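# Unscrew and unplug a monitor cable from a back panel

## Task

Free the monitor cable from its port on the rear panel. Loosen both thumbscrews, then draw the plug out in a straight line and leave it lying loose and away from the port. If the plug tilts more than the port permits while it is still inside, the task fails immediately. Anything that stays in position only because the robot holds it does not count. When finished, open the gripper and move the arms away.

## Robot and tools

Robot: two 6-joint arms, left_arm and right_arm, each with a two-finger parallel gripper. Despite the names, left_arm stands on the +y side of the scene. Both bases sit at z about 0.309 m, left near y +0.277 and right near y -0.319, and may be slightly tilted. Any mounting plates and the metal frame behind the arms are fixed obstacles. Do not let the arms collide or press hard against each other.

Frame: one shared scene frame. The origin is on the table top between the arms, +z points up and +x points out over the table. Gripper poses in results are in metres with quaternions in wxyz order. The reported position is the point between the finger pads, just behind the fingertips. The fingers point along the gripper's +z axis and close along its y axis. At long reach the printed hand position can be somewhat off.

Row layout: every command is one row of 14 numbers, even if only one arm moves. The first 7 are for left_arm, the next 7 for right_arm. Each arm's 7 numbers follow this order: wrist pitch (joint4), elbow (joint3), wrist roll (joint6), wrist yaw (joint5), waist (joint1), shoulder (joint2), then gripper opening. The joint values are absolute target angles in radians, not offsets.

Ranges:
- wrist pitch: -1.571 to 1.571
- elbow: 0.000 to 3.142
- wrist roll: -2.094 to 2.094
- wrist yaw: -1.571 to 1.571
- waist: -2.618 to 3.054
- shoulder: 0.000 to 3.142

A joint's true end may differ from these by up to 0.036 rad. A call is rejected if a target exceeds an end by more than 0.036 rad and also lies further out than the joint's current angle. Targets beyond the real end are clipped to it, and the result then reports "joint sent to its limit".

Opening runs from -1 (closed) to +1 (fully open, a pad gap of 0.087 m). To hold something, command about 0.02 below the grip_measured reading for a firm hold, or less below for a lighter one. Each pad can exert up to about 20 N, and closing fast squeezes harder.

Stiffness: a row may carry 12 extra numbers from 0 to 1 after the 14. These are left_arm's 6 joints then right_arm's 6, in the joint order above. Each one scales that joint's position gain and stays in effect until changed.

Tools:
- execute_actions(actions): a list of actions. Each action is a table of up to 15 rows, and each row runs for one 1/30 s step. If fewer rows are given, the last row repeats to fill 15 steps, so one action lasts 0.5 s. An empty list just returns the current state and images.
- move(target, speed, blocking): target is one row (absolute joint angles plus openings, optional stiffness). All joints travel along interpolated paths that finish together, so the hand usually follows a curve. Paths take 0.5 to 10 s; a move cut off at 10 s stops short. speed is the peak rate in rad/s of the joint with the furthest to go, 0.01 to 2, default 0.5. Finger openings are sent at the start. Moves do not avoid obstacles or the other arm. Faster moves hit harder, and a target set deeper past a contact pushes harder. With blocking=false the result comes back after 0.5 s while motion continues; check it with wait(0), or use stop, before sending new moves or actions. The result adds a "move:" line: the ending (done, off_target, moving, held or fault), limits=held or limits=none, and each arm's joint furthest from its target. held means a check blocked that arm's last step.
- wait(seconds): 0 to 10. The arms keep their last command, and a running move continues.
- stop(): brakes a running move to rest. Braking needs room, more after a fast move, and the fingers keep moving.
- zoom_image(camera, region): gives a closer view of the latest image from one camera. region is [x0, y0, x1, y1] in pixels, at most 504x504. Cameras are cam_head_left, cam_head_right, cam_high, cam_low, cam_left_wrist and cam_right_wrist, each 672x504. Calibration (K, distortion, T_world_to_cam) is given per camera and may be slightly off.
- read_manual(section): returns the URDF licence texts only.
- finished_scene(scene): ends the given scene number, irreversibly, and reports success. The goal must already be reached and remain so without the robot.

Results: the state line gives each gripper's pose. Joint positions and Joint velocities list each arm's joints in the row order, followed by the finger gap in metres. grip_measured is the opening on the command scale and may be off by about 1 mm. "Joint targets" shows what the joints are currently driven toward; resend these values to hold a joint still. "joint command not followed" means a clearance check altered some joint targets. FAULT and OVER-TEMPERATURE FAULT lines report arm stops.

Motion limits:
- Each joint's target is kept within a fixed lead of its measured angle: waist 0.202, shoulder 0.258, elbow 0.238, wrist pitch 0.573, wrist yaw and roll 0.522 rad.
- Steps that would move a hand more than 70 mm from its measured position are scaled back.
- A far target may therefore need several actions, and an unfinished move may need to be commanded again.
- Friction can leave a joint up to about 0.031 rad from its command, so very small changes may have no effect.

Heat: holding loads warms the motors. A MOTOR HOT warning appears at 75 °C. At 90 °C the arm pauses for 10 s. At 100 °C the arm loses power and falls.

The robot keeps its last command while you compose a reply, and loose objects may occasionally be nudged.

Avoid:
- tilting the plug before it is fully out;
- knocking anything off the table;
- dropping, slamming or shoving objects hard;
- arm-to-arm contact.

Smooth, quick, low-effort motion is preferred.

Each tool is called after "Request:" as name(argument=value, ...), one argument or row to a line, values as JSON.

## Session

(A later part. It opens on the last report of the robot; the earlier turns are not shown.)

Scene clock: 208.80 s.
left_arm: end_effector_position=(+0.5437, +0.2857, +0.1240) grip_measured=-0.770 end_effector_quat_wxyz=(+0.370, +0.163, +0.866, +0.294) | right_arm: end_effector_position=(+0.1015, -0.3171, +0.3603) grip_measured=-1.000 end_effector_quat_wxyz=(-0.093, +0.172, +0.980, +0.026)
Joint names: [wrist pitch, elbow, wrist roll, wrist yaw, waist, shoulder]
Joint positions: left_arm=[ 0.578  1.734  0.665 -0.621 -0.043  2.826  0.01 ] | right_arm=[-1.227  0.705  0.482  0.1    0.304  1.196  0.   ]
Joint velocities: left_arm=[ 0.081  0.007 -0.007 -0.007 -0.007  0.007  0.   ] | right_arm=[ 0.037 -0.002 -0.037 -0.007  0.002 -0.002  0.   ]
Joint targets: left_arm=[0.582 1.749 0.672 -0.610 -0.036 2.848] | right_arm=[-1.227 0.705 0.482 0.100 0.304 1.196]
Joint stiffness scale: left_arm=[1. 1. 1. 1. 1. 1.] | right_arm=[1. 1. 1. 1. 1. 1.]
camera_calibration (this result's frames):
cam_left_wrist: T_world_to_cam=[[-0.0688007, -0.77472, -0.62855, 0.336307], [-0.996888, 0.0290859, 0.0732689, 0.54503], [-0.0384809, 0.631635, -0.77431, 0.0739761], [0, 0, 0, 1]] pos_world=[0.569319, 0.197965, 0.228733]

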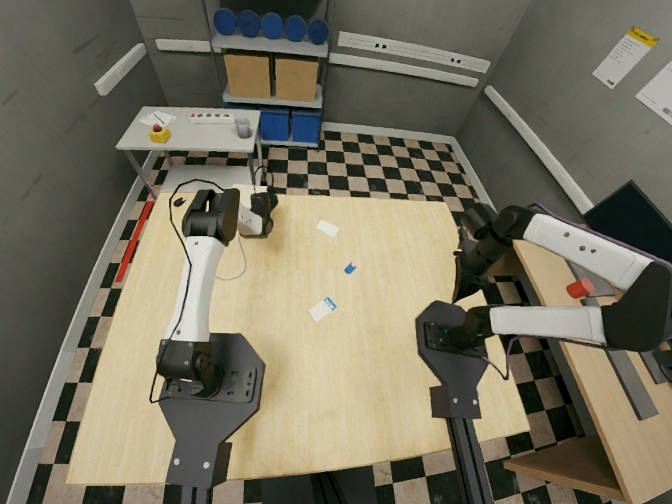

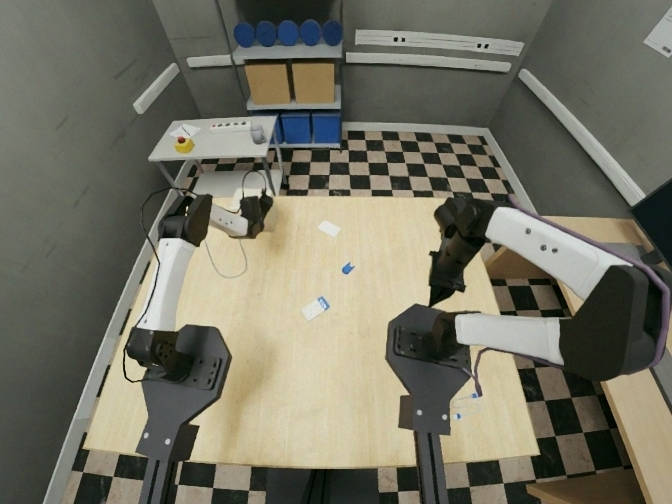

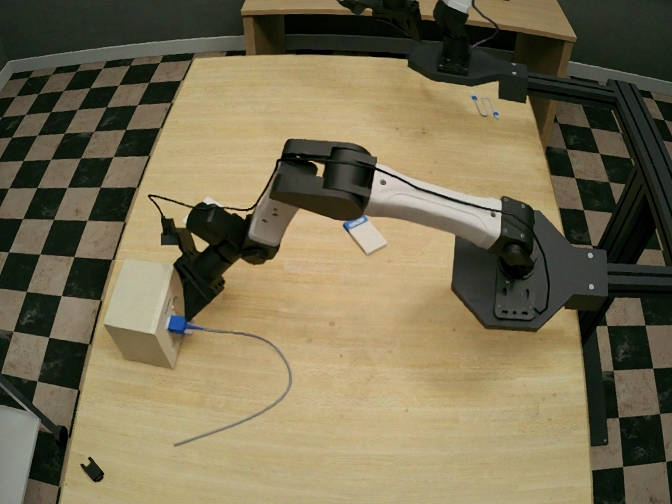

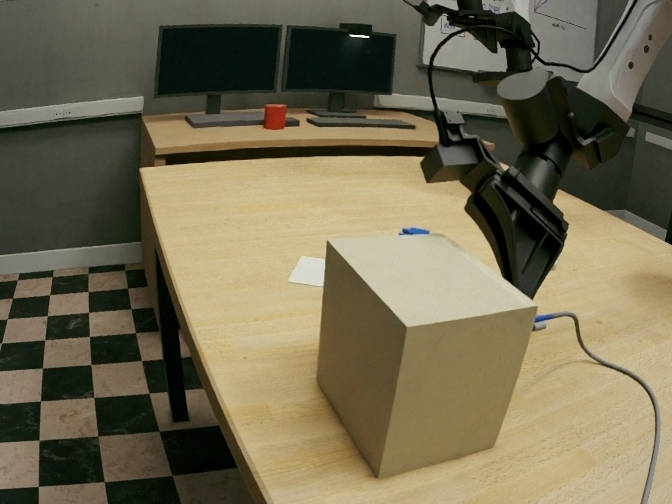

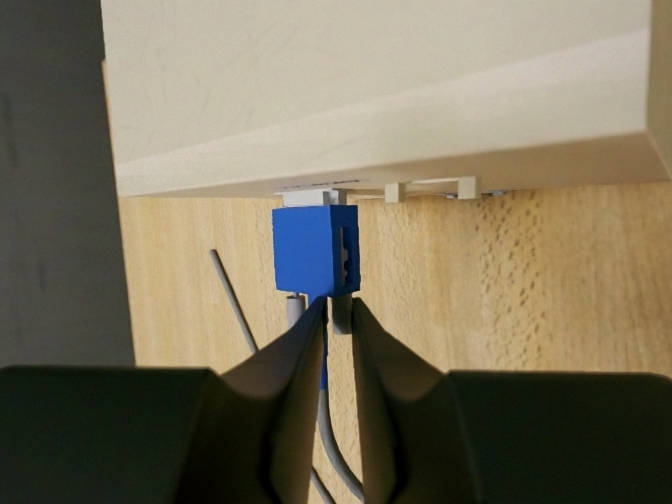

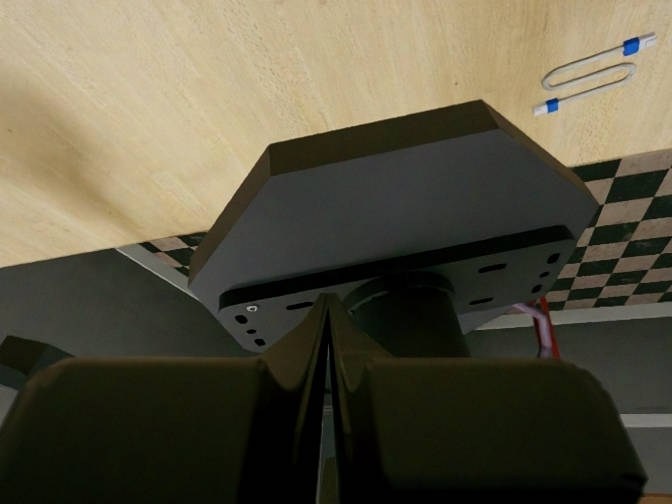

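Request:
execute_actions(
  actions=[
    [[0.583,1.752,0.674,-0.601,-0.034,2.856,-0.77,-1.227,0.705,0.482,0.1,0.304,1.196,-1]],
    [[0.585,1.752,0.676,-0.603,-0.025,2.863,-0.78,-1.227,0.705,0.482,0.1,0.304,1.196,-1]],
    [[0.585,1.75,0.676,-0.603,-0.025,2.863,-1,-1.227,0.705,0.482,0.1,0.304,1.196,-1]],
  ],
)

Request:
zoom_image(
  camera="cam_left_wrist",
  region=[240, 200, 440, 380],
)

Scene clock: 210.70 s.
left_arm: end_effector_position=(+0.5409, +0.2898, +0.1163) grip_measured=-0.843 end_effector_quat_wxyz=(+0.367, +0.165, +0.867, +0.295) | right_arm: end_effector_position=(+0.1015, -0.3171, +0.3603) grip_measured=-1.000 end_effector_quat_wxyz=(-0.093, +0.172, +0.980, +0.026)
Joint names: [wrist pitch, elbow, wrist roll, wrist yaw, waist, shoulder]
Joint positions: left_arm=[ 0.589  1.734  0.672 -0.615 -0.034  2.842  0.007] | right_arm=[-1.227  0.705  0.482  0.1    0.304  1.196  0.   ]
Joint velocities: left_arm=[ 0.022 -0.007 -0.051 -0.066  0.002  0.007 -0.001] | right_arm=[-0.066 -0.002  0.007 -0.051  0.002  0.012  0.   ]
Joint targets: left_arm=[0.585 1.750 0.676 -0.603 -0.025 2.863] | right_arm=[-1.227 0.705 0.482 0.100 0.304 1.196]
Joint stiffness scale: left_arm=[1. 1. 1. 1. 1. 1.] | right_arm=[1. 1. 1. 1. 1. 1.]
camera_calibration (this result's frames):
cam_left_wrist: T_world_to_cam=[[-0.0740393, -0.772495, -0.63069, 0.33687], [-0.996254, 0.0289664, 0.0814752, 0.541418], [-0.0446704, 0.63436, -0.771746, 0.0675011], [0, 0, 0, 1]] pos_world=[0.567347, 0.201727, 0.220442]

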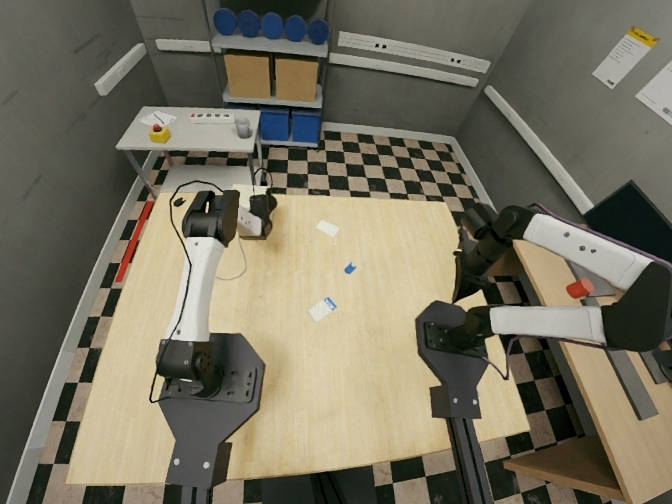

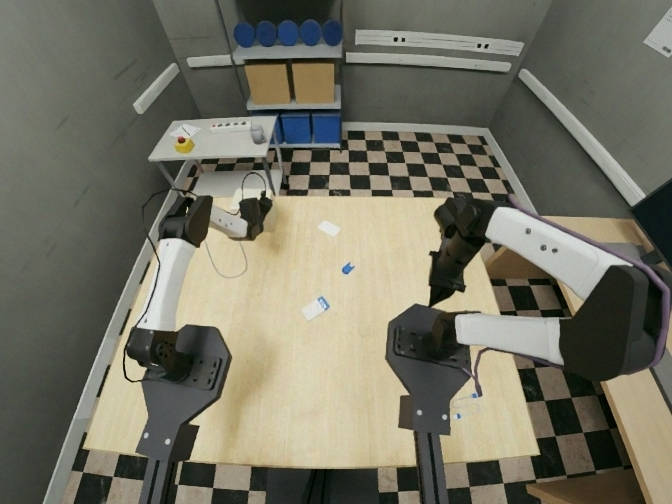

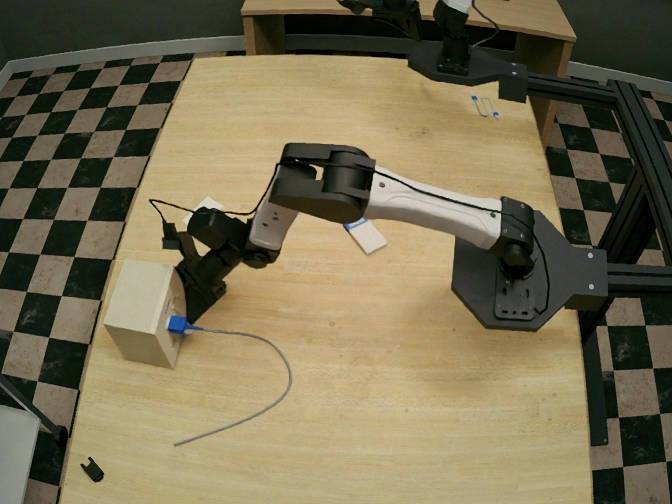

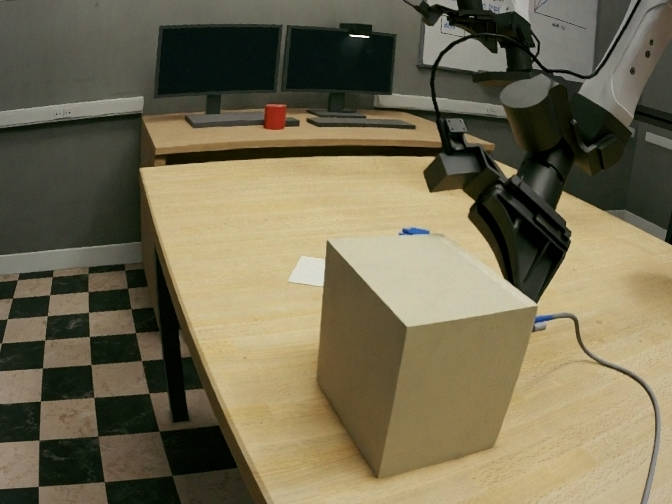

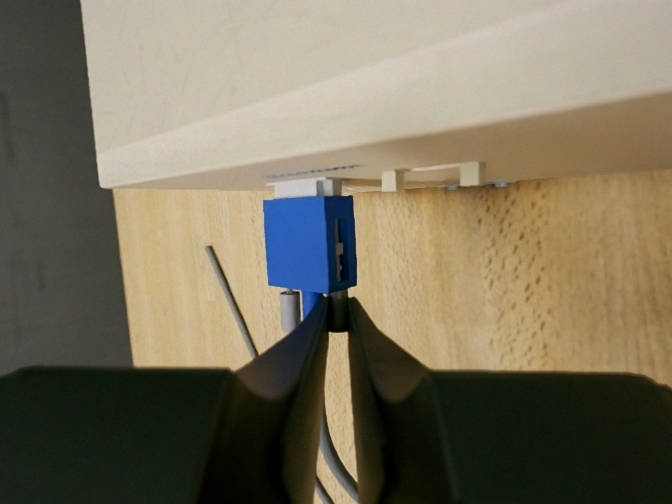

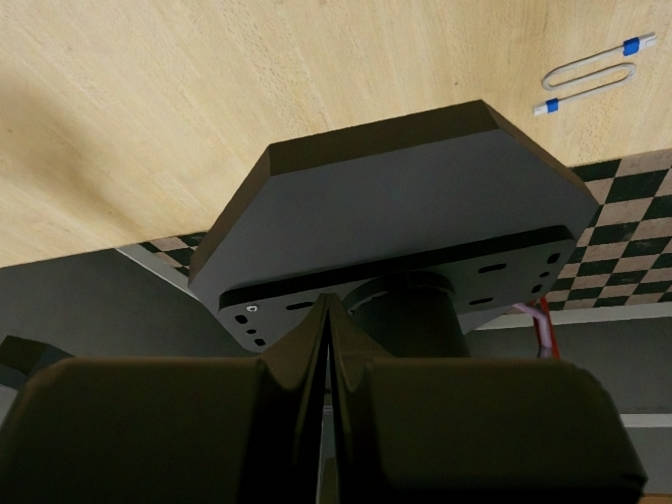

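Region (240, 200, 440, 380) of cam_left_wrist's 672x504 image, scaled by 2.520, with more detail than that image has; it fills the top 454 rows of this view, and the rest is white.

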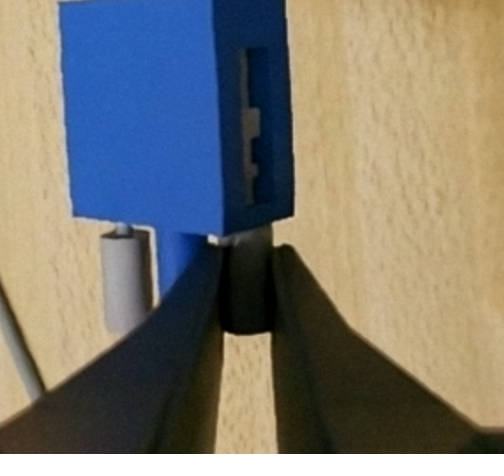

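Request:
execute_actions(
  actions=[
    [[0.57,1.72,0.666,-0.603,-0.028,2.838,-1,-1.227,0.705,0.482,0.1,0.304,1.196,-1],[0.57,1.72,0.666,-0.603,-0.028,2.838,-1,-1.227,0.705,0.482,0.1,0.304,1.196,-1],[0.57,1.72,0.666,-0.603,-0.028,2.838,-1,-1.227,0.705,0.482,0.1,0.304,1.196,-1],[0.5395,1.708,0.6274,-0.5706,-0.016,2.816,-1,-1.227,0.705,0.482,0.1,0.304,1.196,-1]],
    [[0.512,1.6994,0.592,-0.5396,-0.0047,2.797,-1,-1.227,0.705,0.482,0.1,0.304,1.196,-1]],
    [[0.4856,1.692,0.5578,-0.5049,0.0054,2.7795,-1,-1.227,0.705,0.482,0.1,0.304,1.196,-1]],
    [[0.4604,1.6854,0.5248,-0.4696,0.0159,2.763,-1,-1.227,0.705,0.482,0.1,0.304,1.196,-1]],
    [[0.4361,1.68,0.493,-0.4336,0.0268,2.748,-1,-1.227,0.705,0.482,0.1,0.304,1.196,-1]],
    [[0.413,1.676,0.4625,-0.397,0.038,2.734,-1,-1.227,0.705,0.482,0.1,0.304,1.196,-1]],
    [[0.391,1.678,0.4332,-0.36,0.0495,2.7213,-1,-1.227,0.705,0.482,0.1,0.304,1.196,-1]],
    [[0.37,1.678,0.4051,-0.322,0.0615,2.7098,-1,-1.227,0.705,0.482,0.1,0.304,1.196,-1]],
    [[0.35,1.678,0.3782,-0.2835,0.0737,2.6995,-1,-1.227,0.705,0.482,0.1,0.304,1.196,-1]],
    [[0.3254,1.693,0.3527,-0.2442,0.0863,2.6945,-1,-1.227,0.705,0.482,0.1,0.304,1.196,-1]],
    [[0.3076,1.698,0.3282,-0.2044,0.0993,2.6866,-1,-1.227,0.705,0.482,0.1,0.304,1.196,-1]],
    [[0.291,1.703,0.305,-0.164,0.1126,2.68,-1,-1.227,0.705,0.482,0.1,0.304,1.196,-1]],
  ],
)

Request:
zoom_image(
  camera="cam_left_wrist",
  region=[240, 170, 440, 350],
)

Scene clock: 217.40 s.
left_arm: end_effector_position=(+0.5417, +0.2926, +0.1181) grip_measured=-0.843 end_effector_quat_wxyz=(+0.374, +0.071, +0.923, +0.060) | right_arm: end_effector_position=(+0.1015, -0.3171, +0.3603) grip_measured=-1.000 end_effector_quat_wxyz=(-0.093, +0.172, +0.980, +0.026)
Joint names: [wrist pitch, elbow, wrist roll, wrist yaw, waist, shoulder]
Joint positions: left_arm=[ 0.306  1.698  0.311 -0.178  0.101  2.687  0.007] | right_arm=[-1.227  0.705  0.482  0.1    0.304  1.196  0.   ]
Joint velocities: left_arm=[ 0.007 -0.002 -0.022  0.037  0.012 -0.012 -0.001] | right_arm=[-0.007  0.002  0.022  0.007  0.027 -0.012  0.   ]
Joint targets: left_arm=[0.291 1.703 0.305 -0.164 0.112 2.680] | right_arm=[-1.227 0.705 0.482 0.100 0.304 1.196]
Joint stiffness scale: left_arm=[1. 1. 1. 1. 1. 1.] | right_arm=[1. 1. 1. 1. 1. 1.]
camera_calibration (this result's frames):
cam_left_wrist: T_world_to_cam=[[-0.0894436, -0.982955, -0.160621, 0.354685], [-0.991651, 0.0728482, 0.106402, 0.523714], [-0.0928871, 0.168797, -0.981264, 0.254228], [0, 0, 0, 1]] pos_world=[0.574681, 0.267575, 0.250711]

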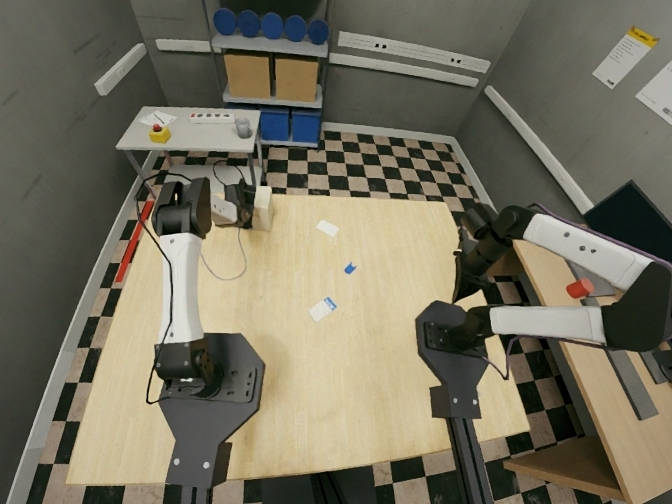

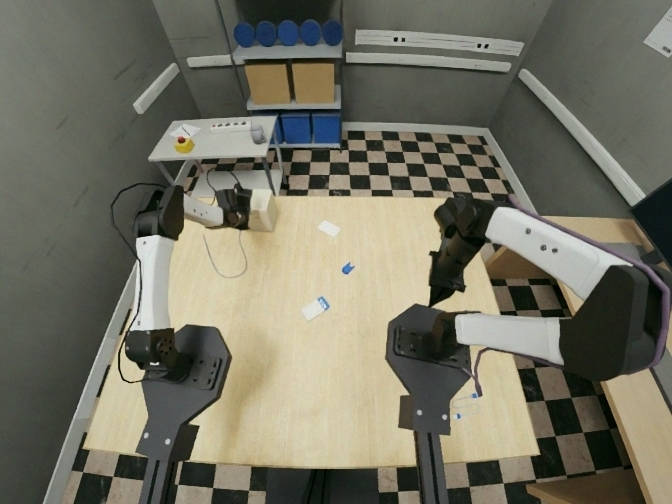

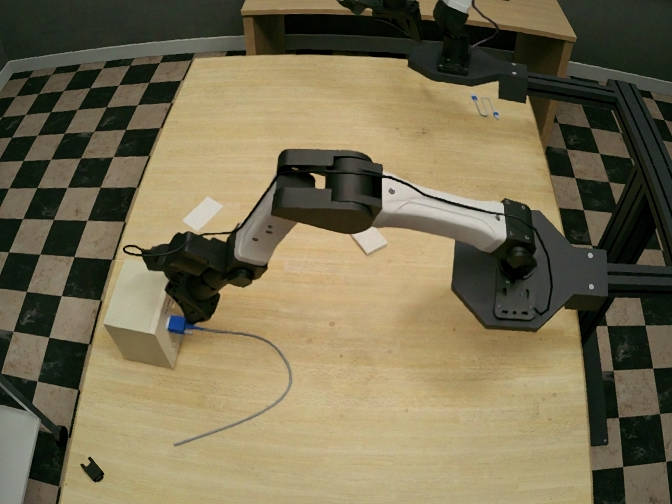

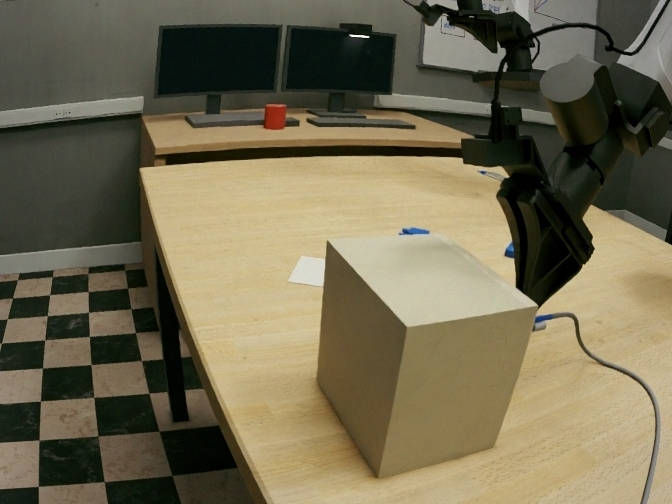

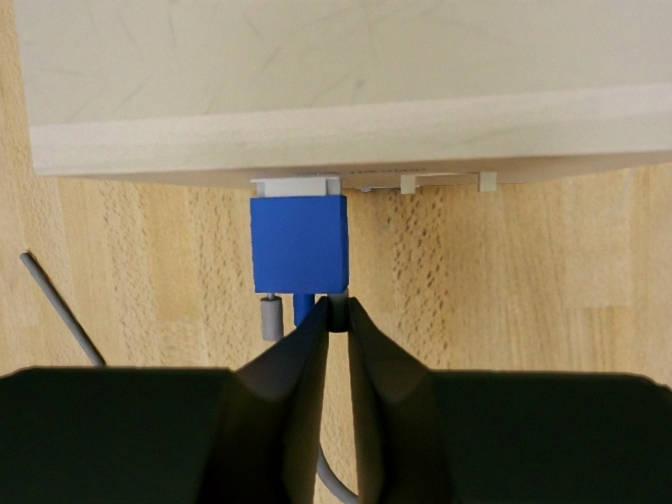

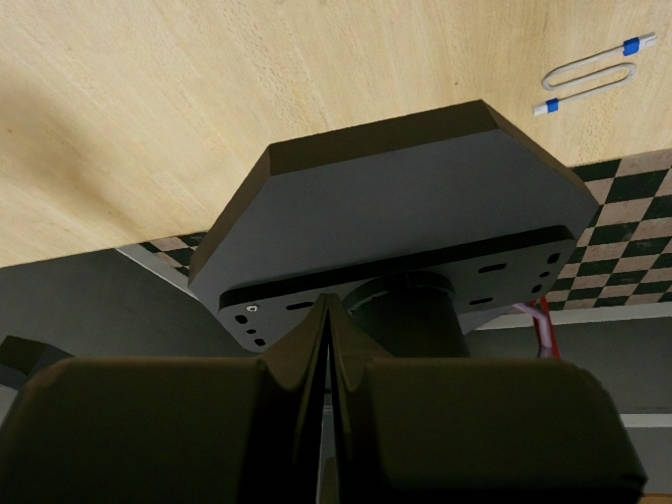

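Region (240, 170, 440, 350) of cam_left_wrist's 672x504 image, scaled by 2.520, with more detail than that image has; it fills the top 454 rows of this view, and the rest is white.

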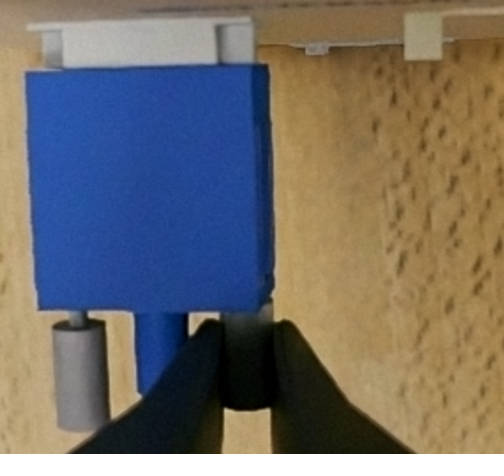

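Request:
execute_actions(
  actions=[
    [[0.305,1.70,0.309,-0.176,0.101,2.685,-0.8,-1.227,0.705,0.482,0.1,0.304,1.196,-1]],
    [[0.305,1.67,0.309,-0.176,0.092,2.665,-0.8,-1.227,0.705,0.482,0.1,0.304,1.196,-1]],
    [[0.305,1.65,0.309,-0.176,0.086,2.63,-0.8,-1.227,0.705,0.482,0.1,0.304,1.196,-1]],
    [[0.27,1.69,0.26,-0.05,0.14,2.63,0.45,-1.227,0.705,0.482,0.1,0.304,1.196,-1]],
    [[0.22,1.72,0.21,0.08,0.2,2.65,0.45,-1.227,0.705,0.482,0.1,0.304,1.196,-1]],
    [[0.18,1.75,0.163,0.199,0.257,2.67,0.45,-1.227,0.705,0.482,0.1,0.304,1.196,-1]],
    [[0.19,1.80,0.165,0.197,0.253,2.735,0.45,-1.227,0.705,0.482,0.1,0.304,1.196,-1]],
    [[0.205,1.842,0.17,0.195,0.25,2.798,0.3,-1.227,0.705,0.482,0.1,0.304,1.196,-1]],
    [[0.205,1.82,0.17,0.195,0.25,2.78,0.2,-1.227,0.705,0.482,0.1,0.304,1.196,-1],[0.205,1.82,0.17,0.195,0.25,2.78,0.14,-1.227,0.705,0.482,0.1,0.304,1.196,-1],[0.205,1.82,0.17,0.195,0.25,2.78,0.1,-1.227,0.705,0.482,0.1,0.304,1.196,-1],[0.205,1.82,0.17,0.195,0.25,2.78,0.08,-1.227,0.705,0.482,0.1,0.304,1.196,-1],[0.205,1.82,0.17,0.195,0.25,2.78,0.07,-1.227,0.705,0.482,0.1,0.304,1.196,-1],[0.205,1.82,0.17,0.195,0.25,2.78,0.06,-1.227,0.705,0.482,0.1,0.304,1.196,-1],[0.205,1.82,0.17,0.195,0.25,2.78,0.05,-1.227,0.705,0.482,0.1,0.304,1.196,-1],[0.205,1.82,0.17,0.195,0.25,2.78,0.04,-1.227,0.705,0.482,0.1,0.304,1.196,-1]],
    [[0.215,1.815,0.18,0.145,0.266,2.778,0.04,-1.227,0.705,0.482,0.1,0.304,1.196,-1]],
  ],
)

Request:
zoom_image(
  camera="cam_left_wrist",
  region=[270, 180, 470, 380],
)

Scene clock: 223.97 s.
left_arm: end_effector_position=(+0.5399, +0.3101, +0.0828) grip_measured=+0.040 end_effector_quat_wxyz=(+0.365, +0.007, +0.925, -0.106) | right_arm: end_effector_position=(+0.1015, -0.3171, +0.3603) grip_measured=-1.000 end_effector_quat_wxyz=(-0.093, +0.172, +0.980, +0.026)
Joint names: [wrist pitch, elbow, wrist roll, wrist yaw, waist, shoulder]
Joint positions: left_arm=[0.208 1.829 0.171 0.19  0.254 2.785 0.046] | right_arm=[-1.227  0.705  0.482  0.1    0.304  1.196  0.   ]
Joint velocities: left_arm=[-0.081 -0.007 -0.007 -0.037  0.002 -0.002  0.001] | right_arm=[-0.007  0.007 -0.022 -0.022 -0.012  0.002  0.   ]
Joint targets: left_arm=[0.215 1.815 0.180 0.145 0.266 2.778] | right_arm=[-1.227 0.705 0.482 0.100 0.304 1.196]
Joint stiffness scale: left_arm=[1. 1. 1. 1. 1. 1.] | right_arm=[1. 1. 1. 1. 1. 1.]
camera_calibration (this result's frames):
cam_left_wrist: T_world_to_cam=[[-0.0946747, -0.976626, 0.192971, 0.337605], [-0.987307, 0.116944, 0.107466, 0.508224], [-0.127521, -0.180348, -0.975302, 0.342938], [0, 0, 0, 1]] pos_world=[0.577467, 0.332128, 0.214703]

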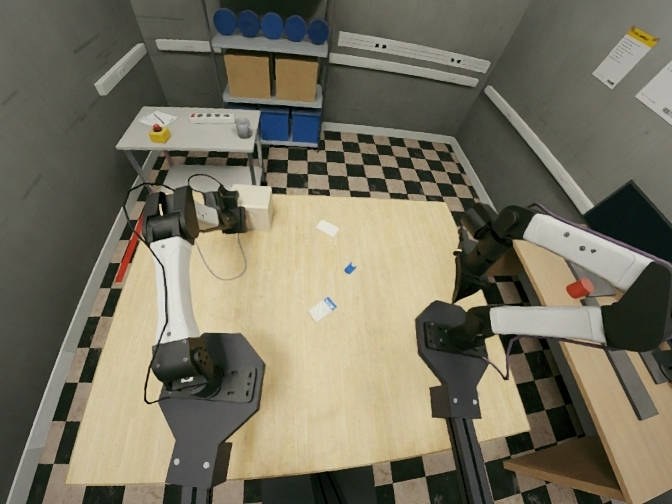

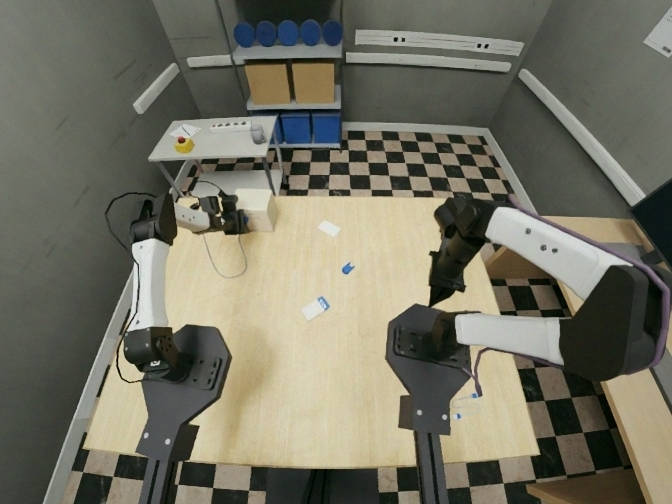

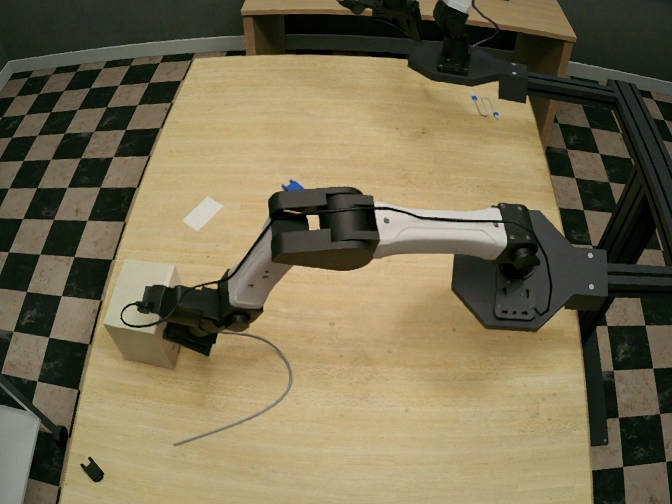

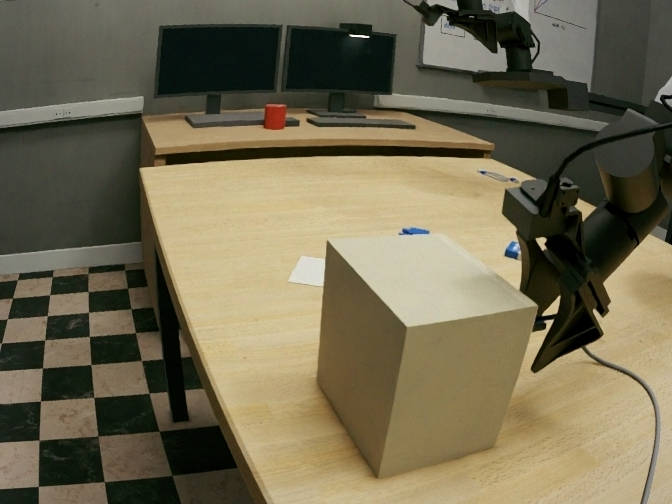

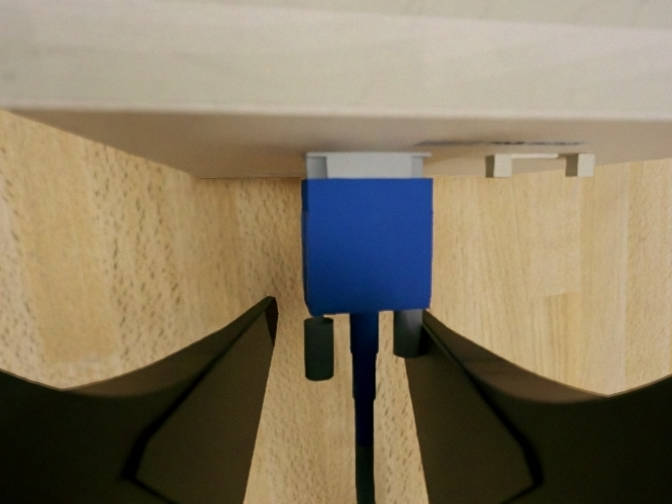

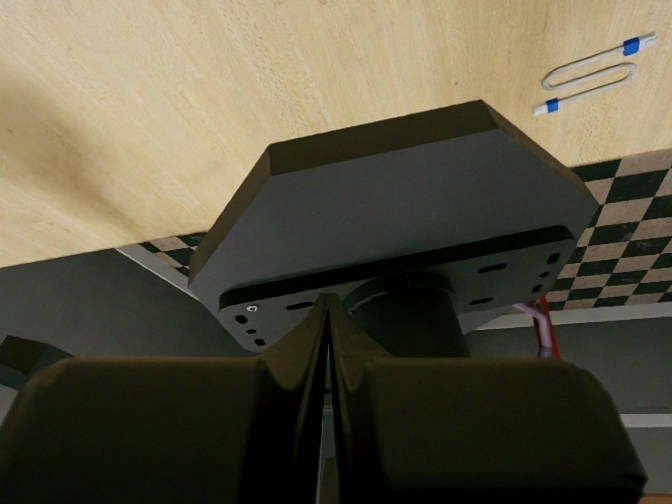

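Region (270, 180, 470, 380) of cam_left_wrist's 672x504 image, scaled by 2.520, with more detail than that image has.

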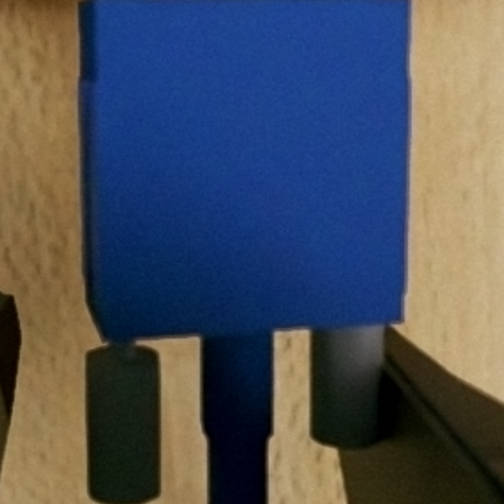

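Request:
execute_actions(
  actions=[
    [[0.22,1.812,0.18,0.145,0.266,2.765,0.04,-1.227,0.705,0.482,0.1,0.304,1.196,-1]],
    [[0.22,1.80,0.18,0.145,0.266,2.75,0.04,-1.227,0.705,0.482,0.1,0.304,1.196,-1]],
    [[0.22,1.789,0.18,0.145,0.266,2.735,0.04,-1.227,0.705,0.482,0.1,0.304,1.196,-1]],
    [[0.22,1.778,0.18,0.145,0.266,2.72,0.04,-1.227,0.705,0.482,0.1,0.304,1.196,-1]],
    [[0.22,1.767,0.18,0.145,0.266,2.705,0.04,-1.227,0.705,0.482,0.1,0.304,1.196,-1]],
    [[0.22,1.756,0.18,0.145,0.266,2.69,0.04,-1.227,0.705,0.482,0.1,0.304,1.196,-1]],
  ],
)

Request:
zoom_image(
  camera="cam_left_wrist",
  region=[270, 180, 470, 380],
)

Scene clock: 227.43 s.
left_arm: end_effector_position=(+0.5383, +0.3142, +0.1052) grip_measured=+0.040 end_effector_quat_wxyz=(+0.368, +0.007, +0.924, -0.103) | right_arm: end_effector_position=(+0.1015, -0.3171, +0.3603) grip_measured=-1.000 end_effector_quat_wxyz=(-0.093, +0.172, +0.980, +0.026)
Joint names: [wrist pitch, elbow, wrist roll, wrist yaw, waist, shoulder]
Joint positions: left_arm=[0.201 1.767 0.172 0.187 0.254 2.709 0.046] | right_arm=[-1.227  0.705  0.482  0.1    0.304  1.196  0.   ]
Joint velocities: left_arm=[ 0.022 -0.012  0.007 -0.037  0.007 -0.002 -0.001] | right_arm=[ 0.066 -0.002  0.007 -0.051 -0.002  0.002  0.   ]
Joint targets: left_arm=[0.220 1.756 0.180 0.145 0.266 2.690] | right_arm=[-1.227 0.705 0.482 0.100 0.304 1.196]
Joint stiffness scale: left_arm=[1. 1. 1. 1. 1. 1.] | right_arm=[1. 1. 1. 1. 1. 1.]
camera_calibration (this result's frames):
cam_left_wrist: T_world_to_cam=[[-0.0934402, -0.977753, 0.187798, 0.337402], [-0.98837, 0.113824, 0.100844, 0.506031], [-0.119976, -0.176191, -0.977017, 0.360163], [0, 0, 0, 1]] pos_world=[0.574884, 0.335755, 0.237492]

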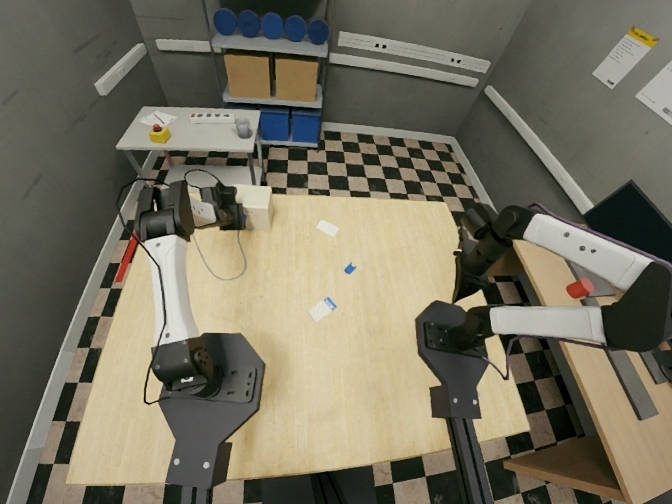

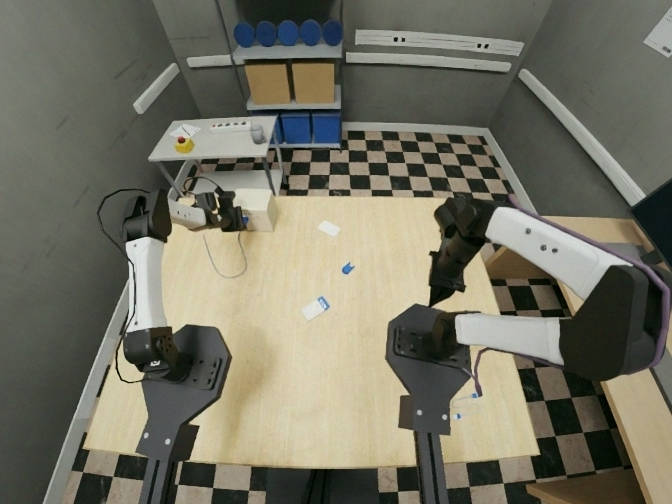

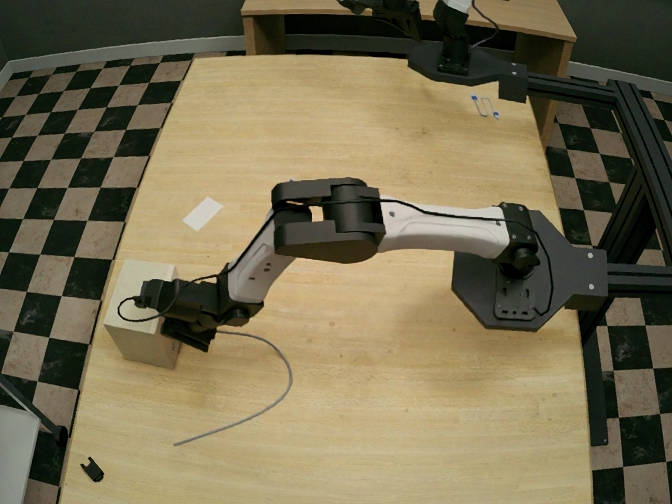

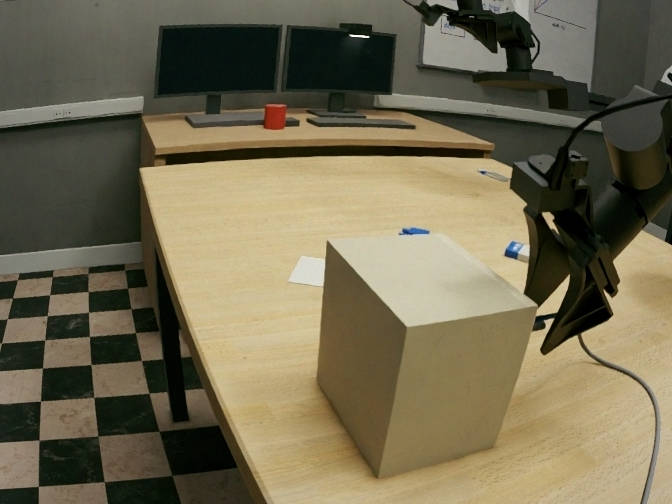

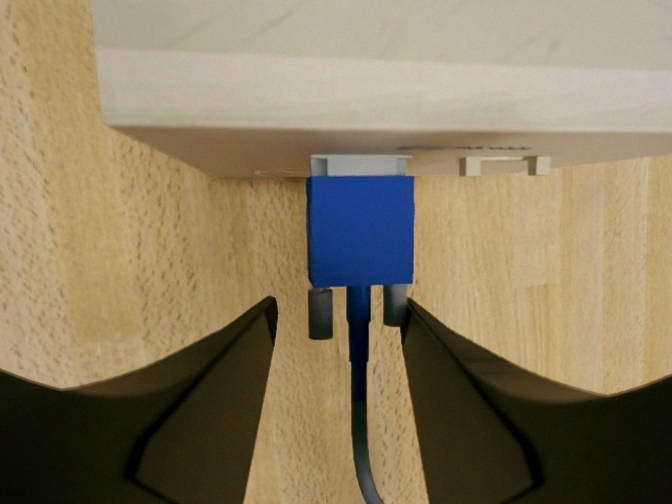

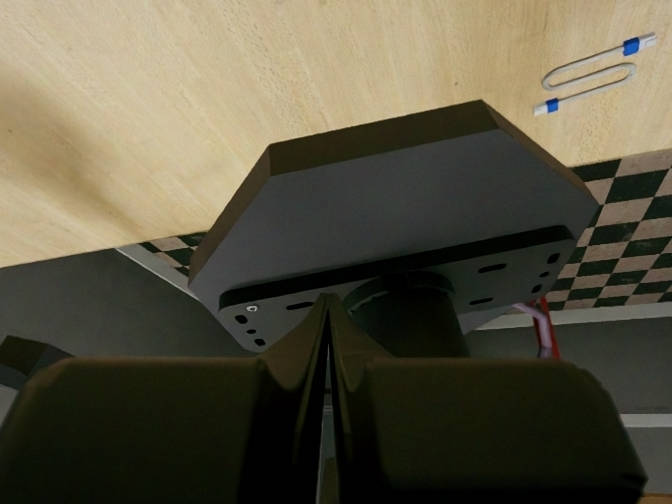

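Region (270, 180, 470, 380) of cam_left_wrist's 672x504 image, scaled by 2.520, with more detail than that image has.

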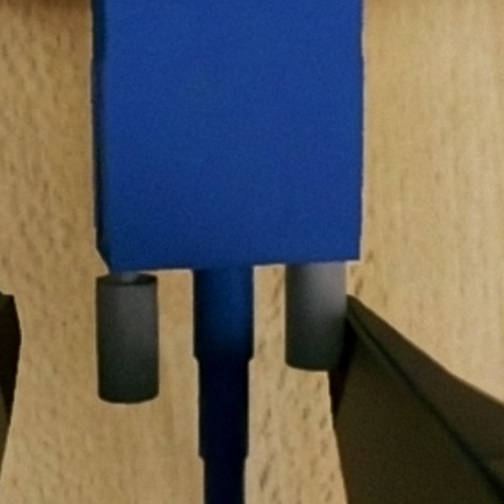

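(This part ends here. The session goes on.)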